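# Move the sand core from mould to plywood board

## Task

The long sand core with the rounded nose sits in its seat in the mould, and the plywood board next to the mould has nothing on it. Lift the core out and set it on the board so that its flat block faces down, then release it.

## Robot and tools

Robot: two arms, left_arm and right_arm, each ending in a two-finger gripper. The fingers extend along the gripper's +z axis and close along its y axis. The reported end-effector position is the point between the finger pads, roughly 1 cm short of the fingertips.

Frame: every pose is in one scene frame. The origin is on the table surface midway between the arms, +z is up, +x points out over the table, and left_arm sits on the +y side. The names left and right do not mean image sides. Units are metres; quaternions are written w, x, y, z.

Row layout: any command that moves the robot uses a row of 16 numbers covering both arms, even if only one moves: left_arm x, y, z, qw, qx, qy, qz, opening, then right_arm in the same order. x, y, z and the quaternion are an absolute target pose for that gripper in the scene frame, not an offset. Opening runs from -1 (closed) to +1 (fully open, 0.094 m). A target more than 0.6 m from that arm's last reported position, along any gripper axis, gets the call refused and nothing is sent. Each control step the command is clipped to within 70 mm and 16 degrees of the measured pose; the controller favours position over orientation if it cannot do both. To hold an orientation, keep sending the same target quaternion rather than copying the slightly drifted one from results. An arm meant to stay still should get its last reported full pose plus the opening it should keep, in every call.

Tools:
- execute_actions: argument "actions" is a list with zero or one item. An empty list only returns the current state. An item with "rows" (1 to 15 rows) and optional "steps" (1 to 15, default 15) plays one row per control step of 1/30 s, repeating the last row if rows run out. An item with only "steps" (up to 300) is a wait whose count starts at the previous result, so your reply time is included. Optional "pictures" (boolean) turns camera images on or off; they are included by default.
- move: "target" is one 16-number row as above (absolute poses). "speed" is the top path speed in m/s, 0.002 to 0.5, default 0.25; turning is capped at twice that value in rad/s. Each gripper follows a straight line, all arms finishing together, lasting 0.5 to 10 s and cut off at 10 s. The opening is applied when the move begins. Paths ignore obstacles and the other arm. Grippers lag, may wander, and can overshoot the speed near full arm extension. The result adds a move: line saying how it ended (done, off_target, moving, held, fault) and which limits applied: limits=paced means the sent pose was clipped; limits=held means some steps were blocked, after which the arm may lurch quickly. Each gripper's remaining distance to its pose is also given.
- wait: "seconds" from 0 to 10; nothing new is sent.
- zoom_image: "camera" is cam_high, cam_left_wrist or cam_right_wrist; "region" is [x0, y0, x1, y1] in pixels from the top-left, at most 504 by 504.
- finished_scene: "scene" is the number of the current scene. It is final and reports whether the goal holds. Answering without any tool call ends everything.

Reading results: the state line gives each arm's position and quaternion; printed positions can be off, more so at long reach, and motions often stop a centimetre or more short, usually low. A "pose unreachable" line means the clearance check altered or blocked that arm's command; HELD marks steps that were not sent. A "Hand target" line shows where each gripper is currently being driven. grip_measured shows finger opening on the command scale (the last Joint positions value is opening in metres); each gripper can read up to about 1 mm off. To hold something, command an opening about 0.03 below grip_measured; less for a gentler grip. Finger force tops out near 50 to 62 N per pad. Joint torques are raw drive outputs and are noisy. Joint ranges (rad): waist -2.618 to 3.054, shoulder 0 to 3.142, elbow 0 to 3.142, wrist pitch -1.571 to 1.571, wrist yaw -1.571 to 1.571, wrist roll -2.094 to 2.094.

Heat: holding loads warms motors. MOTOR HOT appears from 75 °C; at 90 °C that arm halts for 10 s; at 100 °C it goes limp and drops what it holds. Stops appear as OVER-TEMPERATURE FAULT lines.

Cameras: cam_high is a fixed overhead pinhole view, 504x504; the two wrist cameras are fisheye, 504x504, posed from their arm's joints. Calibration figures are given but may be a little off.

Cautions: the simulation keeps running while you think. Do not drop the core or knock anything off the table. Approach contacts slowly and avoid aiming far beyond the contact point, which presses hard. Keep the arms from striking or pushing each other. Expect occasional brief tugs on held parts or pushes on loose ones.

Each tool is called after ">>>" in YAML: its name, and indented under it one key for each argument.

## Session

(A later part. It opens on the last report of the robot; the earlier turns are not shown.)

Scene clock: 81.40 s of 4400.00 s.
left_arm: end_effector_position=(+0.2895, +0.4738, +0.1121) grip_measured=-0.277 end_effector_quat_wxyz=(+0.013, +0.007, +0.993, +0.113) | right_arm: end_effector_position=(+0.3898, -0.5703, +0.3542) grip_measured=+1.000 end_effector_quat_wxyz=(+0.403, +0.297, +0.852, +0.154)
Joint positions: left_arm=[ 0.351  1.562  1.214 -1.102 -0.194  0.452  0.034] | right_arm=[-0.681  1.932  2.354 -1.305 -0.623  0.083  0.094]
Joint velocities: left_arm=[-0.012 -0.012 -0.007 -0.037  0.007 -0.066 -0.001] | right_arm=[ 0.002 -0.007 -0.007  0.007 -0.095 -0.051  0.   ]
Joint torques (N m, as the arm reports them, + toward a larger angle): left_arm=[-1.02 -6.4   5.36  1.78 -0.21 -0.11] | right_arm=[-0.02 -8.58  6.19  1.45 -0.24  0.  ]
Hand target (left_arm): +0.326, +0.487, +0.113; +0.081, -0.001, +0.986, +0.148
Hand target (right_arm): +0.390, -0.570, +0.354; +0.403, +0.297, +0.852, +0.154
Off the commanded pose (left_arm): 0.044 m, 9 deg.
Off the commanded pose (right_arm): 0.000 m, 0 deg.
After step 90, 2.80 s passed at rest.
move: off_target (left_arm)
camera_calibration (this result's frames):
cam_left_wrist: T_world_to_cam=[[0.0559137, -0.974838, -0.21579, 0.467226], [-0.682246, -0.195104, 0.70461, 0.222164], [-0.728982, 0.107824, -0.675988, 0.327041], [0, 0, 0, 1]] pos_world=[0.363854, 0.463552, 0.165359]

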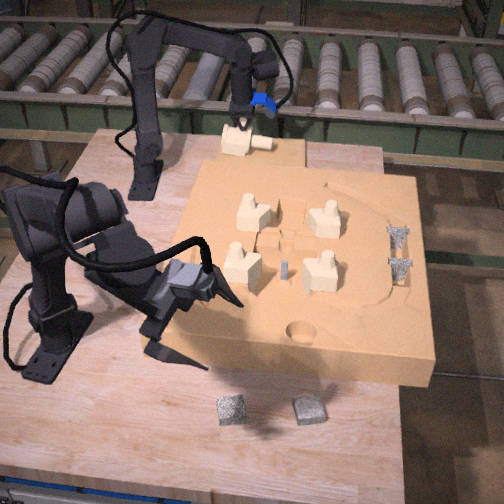

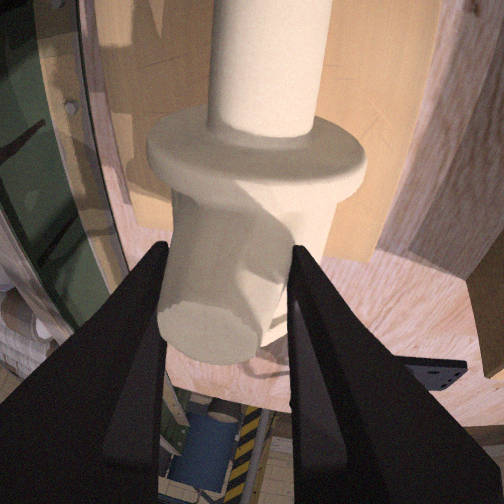

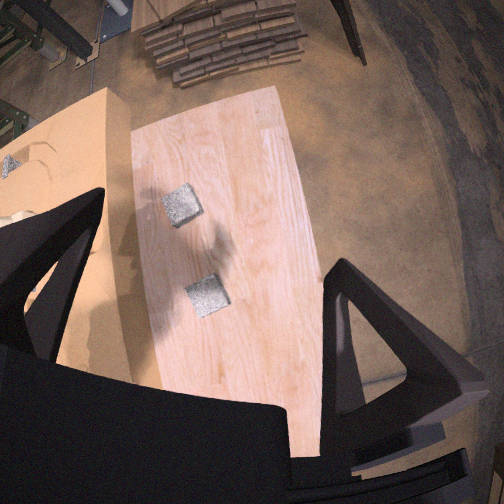

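>>> move:
  target: [0.30,0.485,0.15,0.07,0,0.987,0.14,-0.31,0.3898,-0.5703,0.3542,0.403,0.297,0.852,0.154,1]
  speed: 0.04

>>> move:
  target: [0.345,0.49,0.15,0.07,0,0.987,0.14,-0.31,0.3898,-0.5703,0.3542,0.403,0.297,0.852,0.154,1]
  speed: 0.04

>>> move:
  target: [0.345,0.49,0.122,0.07,0,0.987,0.14,-0.31,0.3898,-0.5703,0.3542,0.403,0.297,0.852,0.154,1]
  speed: 0.02

Scene clock: 89.47 s of 4400.00 s.
left_arm: end_effector_position=(+0.2905, +0.4720, +0.1219) grip_measured=-0.277 end_effector_quat_wxyz=(+0.029, +0.008, +0.994, +0.109) | right_arm: end_effector_position=(+0.3898, -0.5703, +0.3542) grip_measured=+1.000 end_effector_quat_wxyz=(+0.403, +0.297, +0.852, +0.154)
Joint positions: left_arm=[ 0.356  1.535  1.226 -1.114 -0.173  0.461  0.034] | right_arm=[-0.681  1.932  2.354 -1.305 -0.623  0.083  0.094]
Joint velocities: left_arm=[-0.002  0.007  0.012  0.037  0.022  0.022 -0.001] | right_arm=[-0.012 -0.032 -0.002  0.007  0.007  0.051  0.   ]
Joint torques (N m, as the arm reports them, + toward a larger angle): left_arm=[  0.97 -11.08  11.07   0.55  -0.3    0.08] | right_arm=[-0.03 -8.59  6.15  1.46 -0.25 -0.01]
Hand target (left_arm): +0.299, +0.484, +0.150; +0.069, -0.000, +0.988, +0.141
Hand target (right_arm): +0.390, -0.570, +0.354; +0.403, +0.297, +0.852, +0.154
Off the commanded pose (left_arm): 0.032 m, 6 deg.
Off the commanded pose (right_arm): 0.000 m, 0 deg.
After step 90, 3.10 s passed at rest.
move: off_target (left_arm)
camera_calibration (this result's frames):
cam_left_wrist: T_world_to_cam=[[0.0568661, -0.976829, -0.206327, 0.467041], [-0.704731, -0.18566, 0.684751, 0.220067], [-0.707192, 0.106466, -0.69896, 0.33167], [0, 0, 0, 1]] pos_world=[0.363084, 0.461765, 0.177496]

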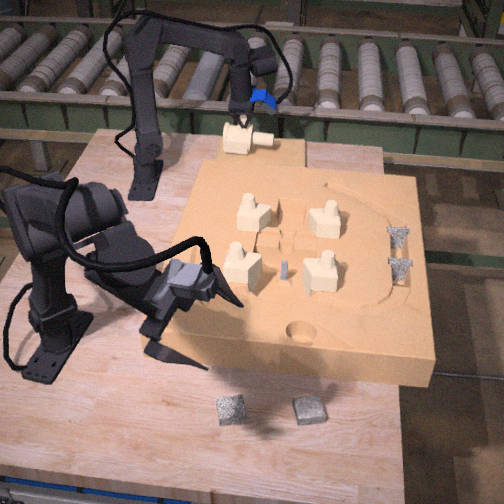

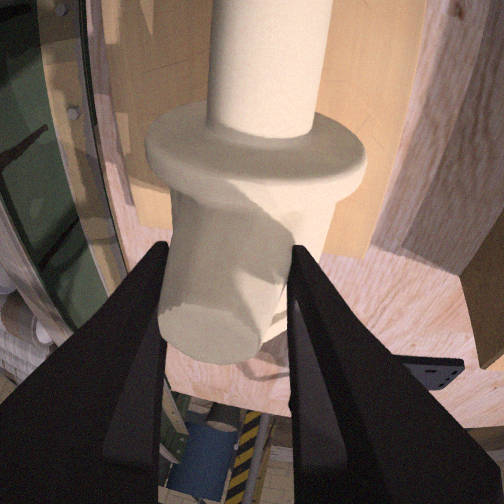

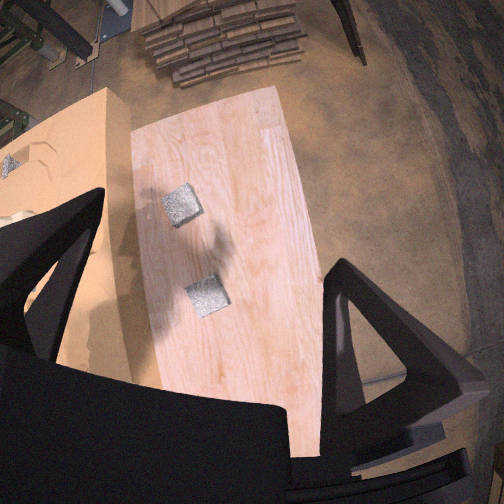

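Scene clock: 91.33 s of 4400.00 s.
left_arm: end_effector_position=(+0.3327, +0.4823, +0.1282) grip_measured=-0.277 end_effector_quat_wxyz=(+0.041, +0.002, +0.993, +0.111) | right_arm: end_effector_position=(+0.3898, -0.5703, +0.3542) grip_measured=+1.000 end_effector_quat_wxyz=(+0.403, +0.297, +0.852, +0.154)
Joint positions: left_arm=[ 0.333  1.677  1.395 -1.124 -0.171  0.427  0.034] | right_arm=[-0.681  1.932  2.354 -1.305 -0.623  0.083  0.094]
Joint velocities: left_arm=[-0.002  0.002  0.002 -0.051 -0.022 -0.051  0.001] | right_arm=[-0.007  0.002  0.002  0.037 -0.066 -0.11   0.   ]
Joint torques (N m, as the arm reports them, + toward a larger angle): left_arm=[ -0.86 -10.57  11.16   0.56  -0.4   -0.03] | right_arm=[-0.02 -8.58  6.18  1.44 -0.25 -0.01]
Hand target (left_arm): +0.344, +0.489, +0.150; +0.070, -0.001, +0.988, +0.140
Hand target (right_arm): +0.390, -0.570, +0.354; +0.403, +0.297, +0.852, +0.154
Off the commanded pose (left_arm): 0.026 m, 5 deg.
Off the commanded pose (right_arm): 0.000 m, 0 deg.
move: off_target (left_arm)
camera_calibration (this result's frames):
cam_left_wrist: T_world_to_cam=[[0.0708996, -0.975546, -0.208046, 0.471013], [-0.719775, -0.194433, 0.666423, 0.258994], [-0.690577, 0.102497, -0.715959, 0.363431], [0, 0, 0, 1]] pos_world=[0.404, 0.472601, 0.185595]

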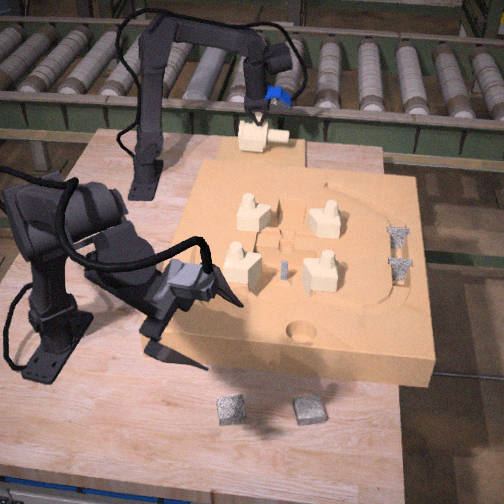

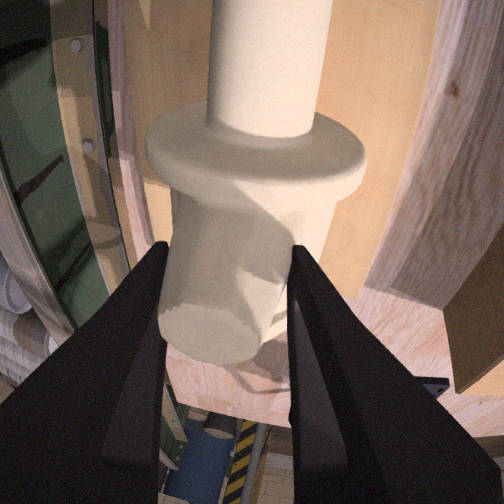

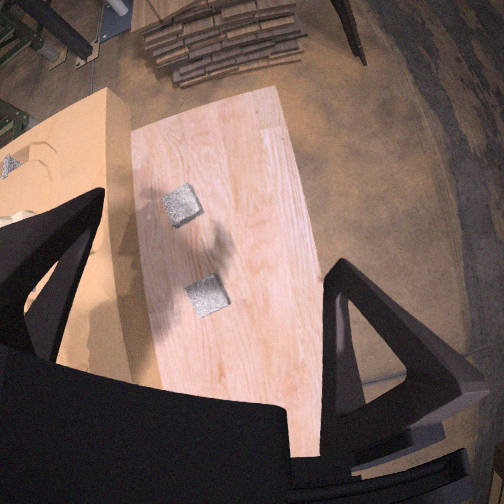

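Scene clock: 93.63 s of 4400.00 s.
left_arm: end_effector_position=(+0.3300, +0.4789, +0.1123) grip_measured=-0.277 end_effector_quat_wxyz=(+0.033, +0.004, +0.994, +0.101) | right_arm: end_effector_position=(+0.3898, -0.5703, +0.3542) grip_measured=+1.000 end_effector_quat_wxyz=(+0.403, +0.297, +0.852, +0.154)
Joint positions: left_arm=[ 0.333  1.687  1.348 -1.089 -0.159  0.427  0.034] | right_arm=[-0.681  1.932  2.354 -1.305 -0.623  0.083  0.094]
Joint velocities: left_arm=[-0.017  0.007 -0.002  0.066 -0.095  0.022 -0.001] | right_arm=[-0.007  0.012 -0.002 -0.007 -0.022 -0.095  0.   ]
Joint torques (N m, as the arm reports them, + toward a larger angle): left_arm=[ -0.75 -11.03   6.19   1.04  -0.5   -0.04] | right_arm=[-0.01 -8.62  6.19  1.43 -0.23  0.  ]
Hand target (left_arm): +0.344, +0.489, +0.123; +0.069, -0.001, +0.988, +0.139
Hand target (right_arm): +0.390, -0.570, +0.354; +0.403, +0.297, +0.852, +0.154
Off the commanded pose (left_arm): 0.021 m, 6 deg.
Off the commanded pose (right_arm): 0.000 m, 0 deg.
move: off_target (left_arm)
camera_calibration (this result's frames):
cam_left_wrist: T_world_to_cam=[[0.0658688, -0.979613, -0.189789, 0.466109], [-0.709087, -0.179773, 0.681819, 0.254718], [-0.702038, 0.089666, -0.706472, 0.359409], [0, 0, 0, 1]] pos_world=[0.402234, 0.470171, 0.168703]

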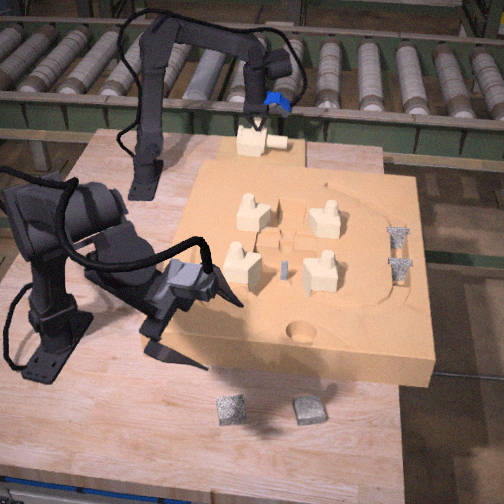

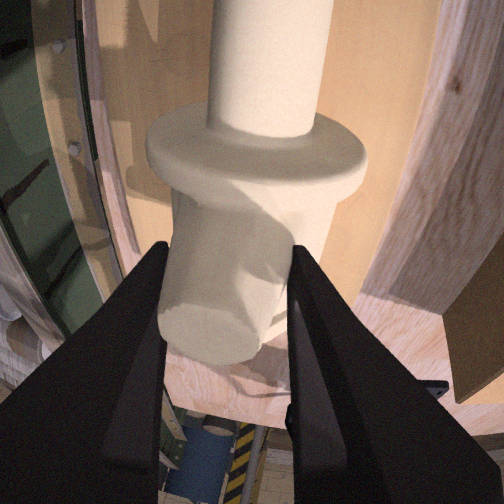

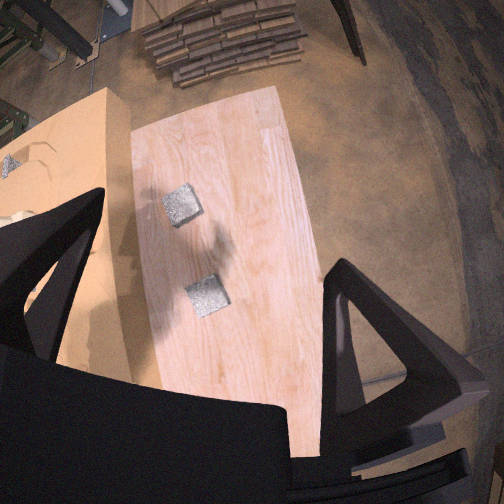

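At contact height. Lower slightly and release.

>>> move:
  target: [0.345,0.49,0.117,0.07,0,0.987,0.14,-0.31,0.3898,-0.5703,0.3542,0.403,0.297,0.852,0.154,1]
  speed: 0.02

>>> move:
  target: [0.345,0.49,0.122,0.07,0,0.987,0.14,0.6,0.3898,-0.5703,0.3542,0.403,0.297,0.852,0.154,1]
  speed: 0.02

>>> move:
  target: [0.33,0.48,0.22,0.07,0,0.987,0.14,0.6,0.3898,-0.5703,0.3542,0.403,0.297,0.852,0.154,1]
  speed: 0.1

Scene clock: 102.57 s of 4400.00 s.
left_arm: end_effector_position=(+0.3296, +0.4789, +0.1120) grip_measured=-0.277 end_effector_quat_wxyz=(+0.036, +0.003, +0.994, +0.103) | right_arm: end_effector_position=(+0.3898, -0.5703, +0.3542) grip_measured=+1.000 end_effector_quat_wxyz=(+0.403, +0.297, +0.852, +0.154)
Joint positions: left_arm=[ 0.333  1.679  1.337 -1.079 -0.16   0.427  0.034] | right_arm=[-0.681  1.932  2.354 -1.305 -0.623  0.083  0.094]
Joint velocities: left_arm=[ 0.002  0.012  0.007 -0.051  0.022 -0.081  0.001] | right_arm=[ 0.007 -0.002 -0.007 -0.007  0.037  0.007  0.   ]
Joint torques (N m, as the arm reports them, + toward a larger angle): left_arm=[ -0.77 -10.05   5.6    1.13  -0.5   -0.04] | right_arm=[-0.03 -8.66  6.17  1.45 -0.24  0.  ]
Hand target (left_arm): +0.344, +0.489, +0.118; +0.069, -0.001, +0.988, +0.139
Hand target (right_arm): +0.390, -0.570, +0.354; +0.403, +0.297, +0.852, +0.154
Off the commanded pose (left_arm): 0.020 m, 6 deg.
Off the commanded pose (right_arm): 0.000 m, 0 deg.
After step 90, 3.00 s passed at rest.
move: off_target (left_arm)
camera_calibration (this result's frames):
cam_left_wrist: T_world_to_cam=[[0.0671254, -0.978951, -0.19274, 0.465625], [-0.713144, -0.182177, 0.676933, 0.257688], [-0.697797, 0.0920121, -0.710361, 0.35676], [0, 0, 0, 1]] pos_world=[0.401459, 0.469943, 0.168736]

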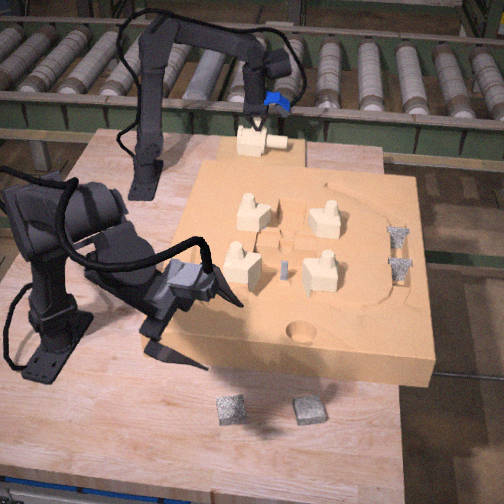

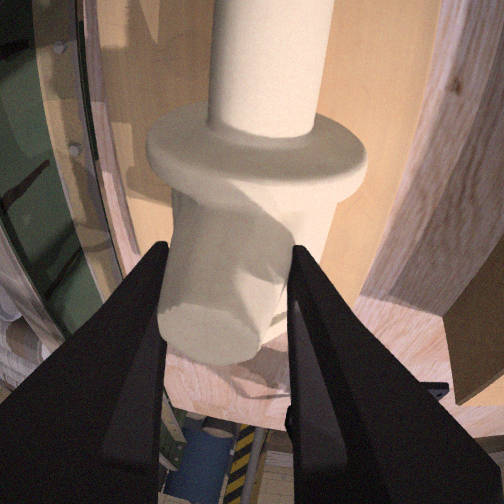

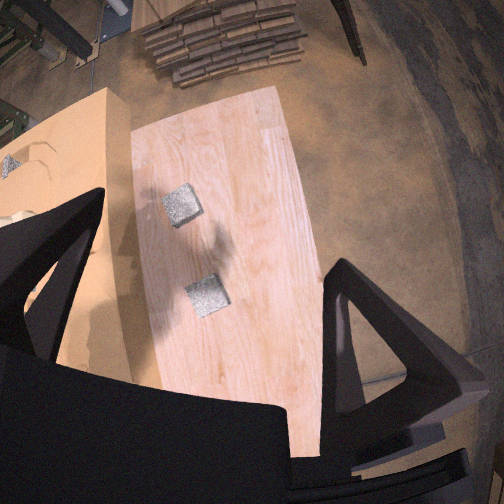

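Scene clock: 105.33 s of 4400.00 s.
left_arm: end_effector_position=(+0.3407, +0.4905, +0.1158) grip_measured=+0.598 end_effector_quat_wxyz=(+0.057, -0.001, +0.990, +0.131) | right_arm: end_effector_position=(+0.3898, -0.5703, +0.3542) grip_measured=+1.000 end_effector_quat_wxyz=(+0.403, +0.297, +0.852, +0.154)
Joint positions: left_arm=[ 0.333  1.679  1.337 -1.017 -0.196  0.427  0.075] | right_arm=[-0.681  1.932  2.354 -1.305 -0.623  0.083  0.094]
Joint velocities: left_arm=[ 0.007  0.002 -0.007  0.007 -0.037  0.037  0.001] | right_arm=[-0.012  0.007 -0.002 -0.007  0.022  0.022  0.   ]
Joint torques (N m, as the arm reports them, + toward a larger angle): left_arm=[ -0.75 -10.25   6.95   0.66  -0.18  -0.03] | right_arm=[-0.01 -8.59  6.18  1.45 -0.25  0.  ]
Hand target (left_arm): +0.345, +0.490, +0.122; +0.069, -0.000, +0.988, +0.140
Hand target (right_arm): +0.390, -0.570, +0.354; +0.403, +0.297, +0.852, +0.154
Off the commanded pose (left_arm): 0.008 m, 2 deg.
Off the commanded pose (right_arm): 0.000 m, 0 deg.
move: done
camera_calibration (this result's frames):
cam_left_wrist: T_world_to_cam=[[0.0828225, -0.965967, -0.245048, 0.471383], [-0.740051, -0.224298, 0.634046, 0.299928], [-0.667432, 0.128835, -0.733442, 0.340436], [0, 0, 0, 1]] pos_world=[0.410139, 0.478754, 0.175034]

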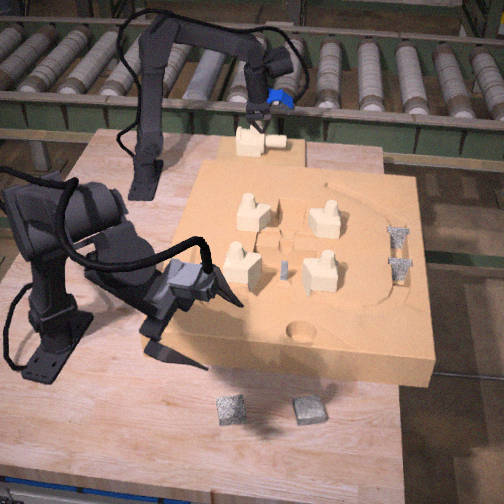

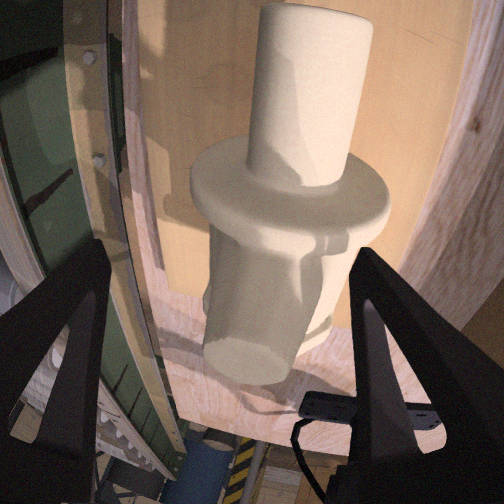

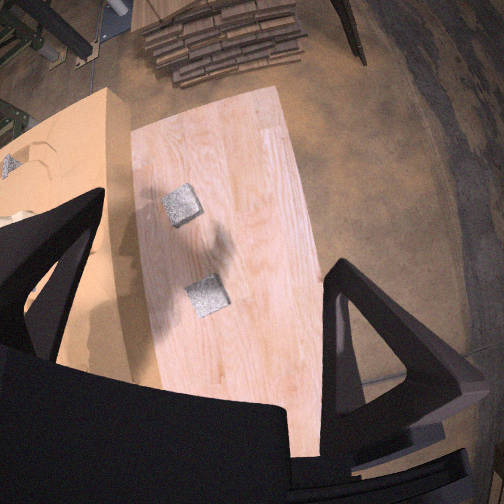

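Scene clock: 106.97 s of 4400.00 s.
left_arm: end_effector_position=(+0.3300, +0.4834, +0.2087) grip_measured=+0.598 end_effector_quat_wxyz=(+0.060, -0.001, +0.989, +0.133) | right_arm: end_effector_position=(+0.3898, -0.5703, +0.3542) grip_measured=+1.000 end_effector_quat_wxyz=(+0.403, +0.297, +0.852, +0.154)
Joint positions: left_arm=[ 0.325  1.653  1.677 -1.377 -0.198  0.421  0.075] | right_arm=[-0.681  1.932  2.354 -1.305 -0.623  0.083  0.094]
Joint velocities: left_arm=[-0.007  0.012 -0.012  0.007 -0.022 -0.037  0.   ] | right_arm=[-0.022 -0.027 -0.017 -0.125 -0.007 -0.066  0.   ]
Joint torques (N m, as the arm reports them, + toward a larger angle): left_arm=[-0.85 -9.57  8.91  0.46 -0.19 -0.05] | right_arm=[-0.03 -8.61  6.18  1.45 -0.25 -0.02]
Hand target (left_arm): +0.330, +0.481, +0.220; +0.070, -0.000, +0.988, +0.140
Hand target (right_arm): +0.390, -0.570, +0.354; +0.403, +0.297, +0.852, +0.154
Off the commanded pose (left_arm): 0.012 m, 1 deg.
Off the commanded pose (right_arm): 0.000 m, 0 deg.
move: off_target (left_arm)
camera_calibration (this result's frames):
cam_left_wrist: T_world_to_cam=[[0.0829408, -0.965105, -0.248379, 0.488368], [-0.744865, -0.225613, 0.627913, 0.235074], [-0.66204, 0.132929, -0.737586, 0.399444], [0, 0, 0, 1]] pos_world=[0.399041, 0.471264, 0.268319]

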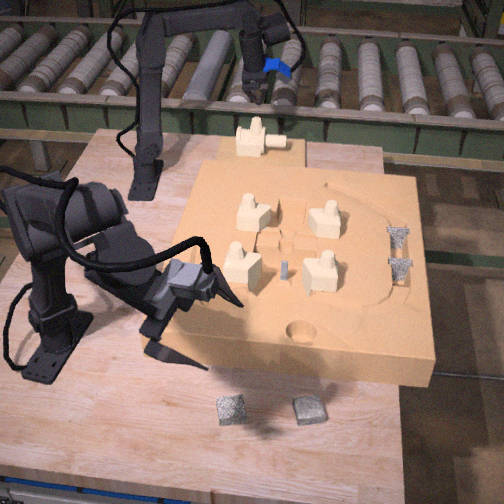

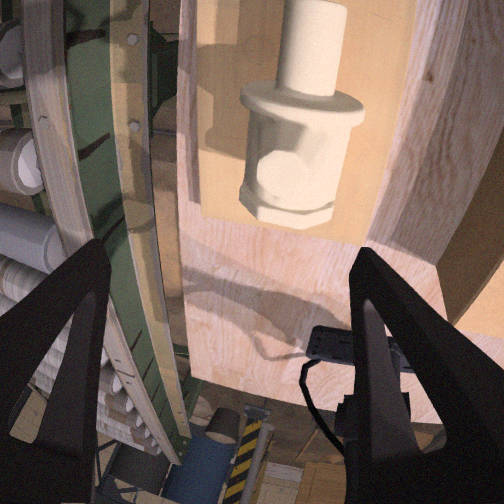

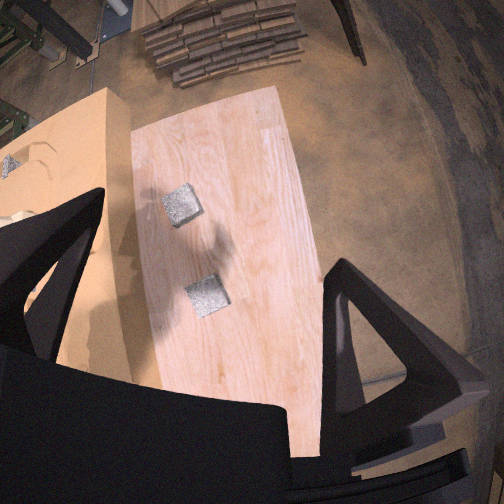

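On the board.

>>> finished_scene:
  scene: 1

The scene is finished: the task was done.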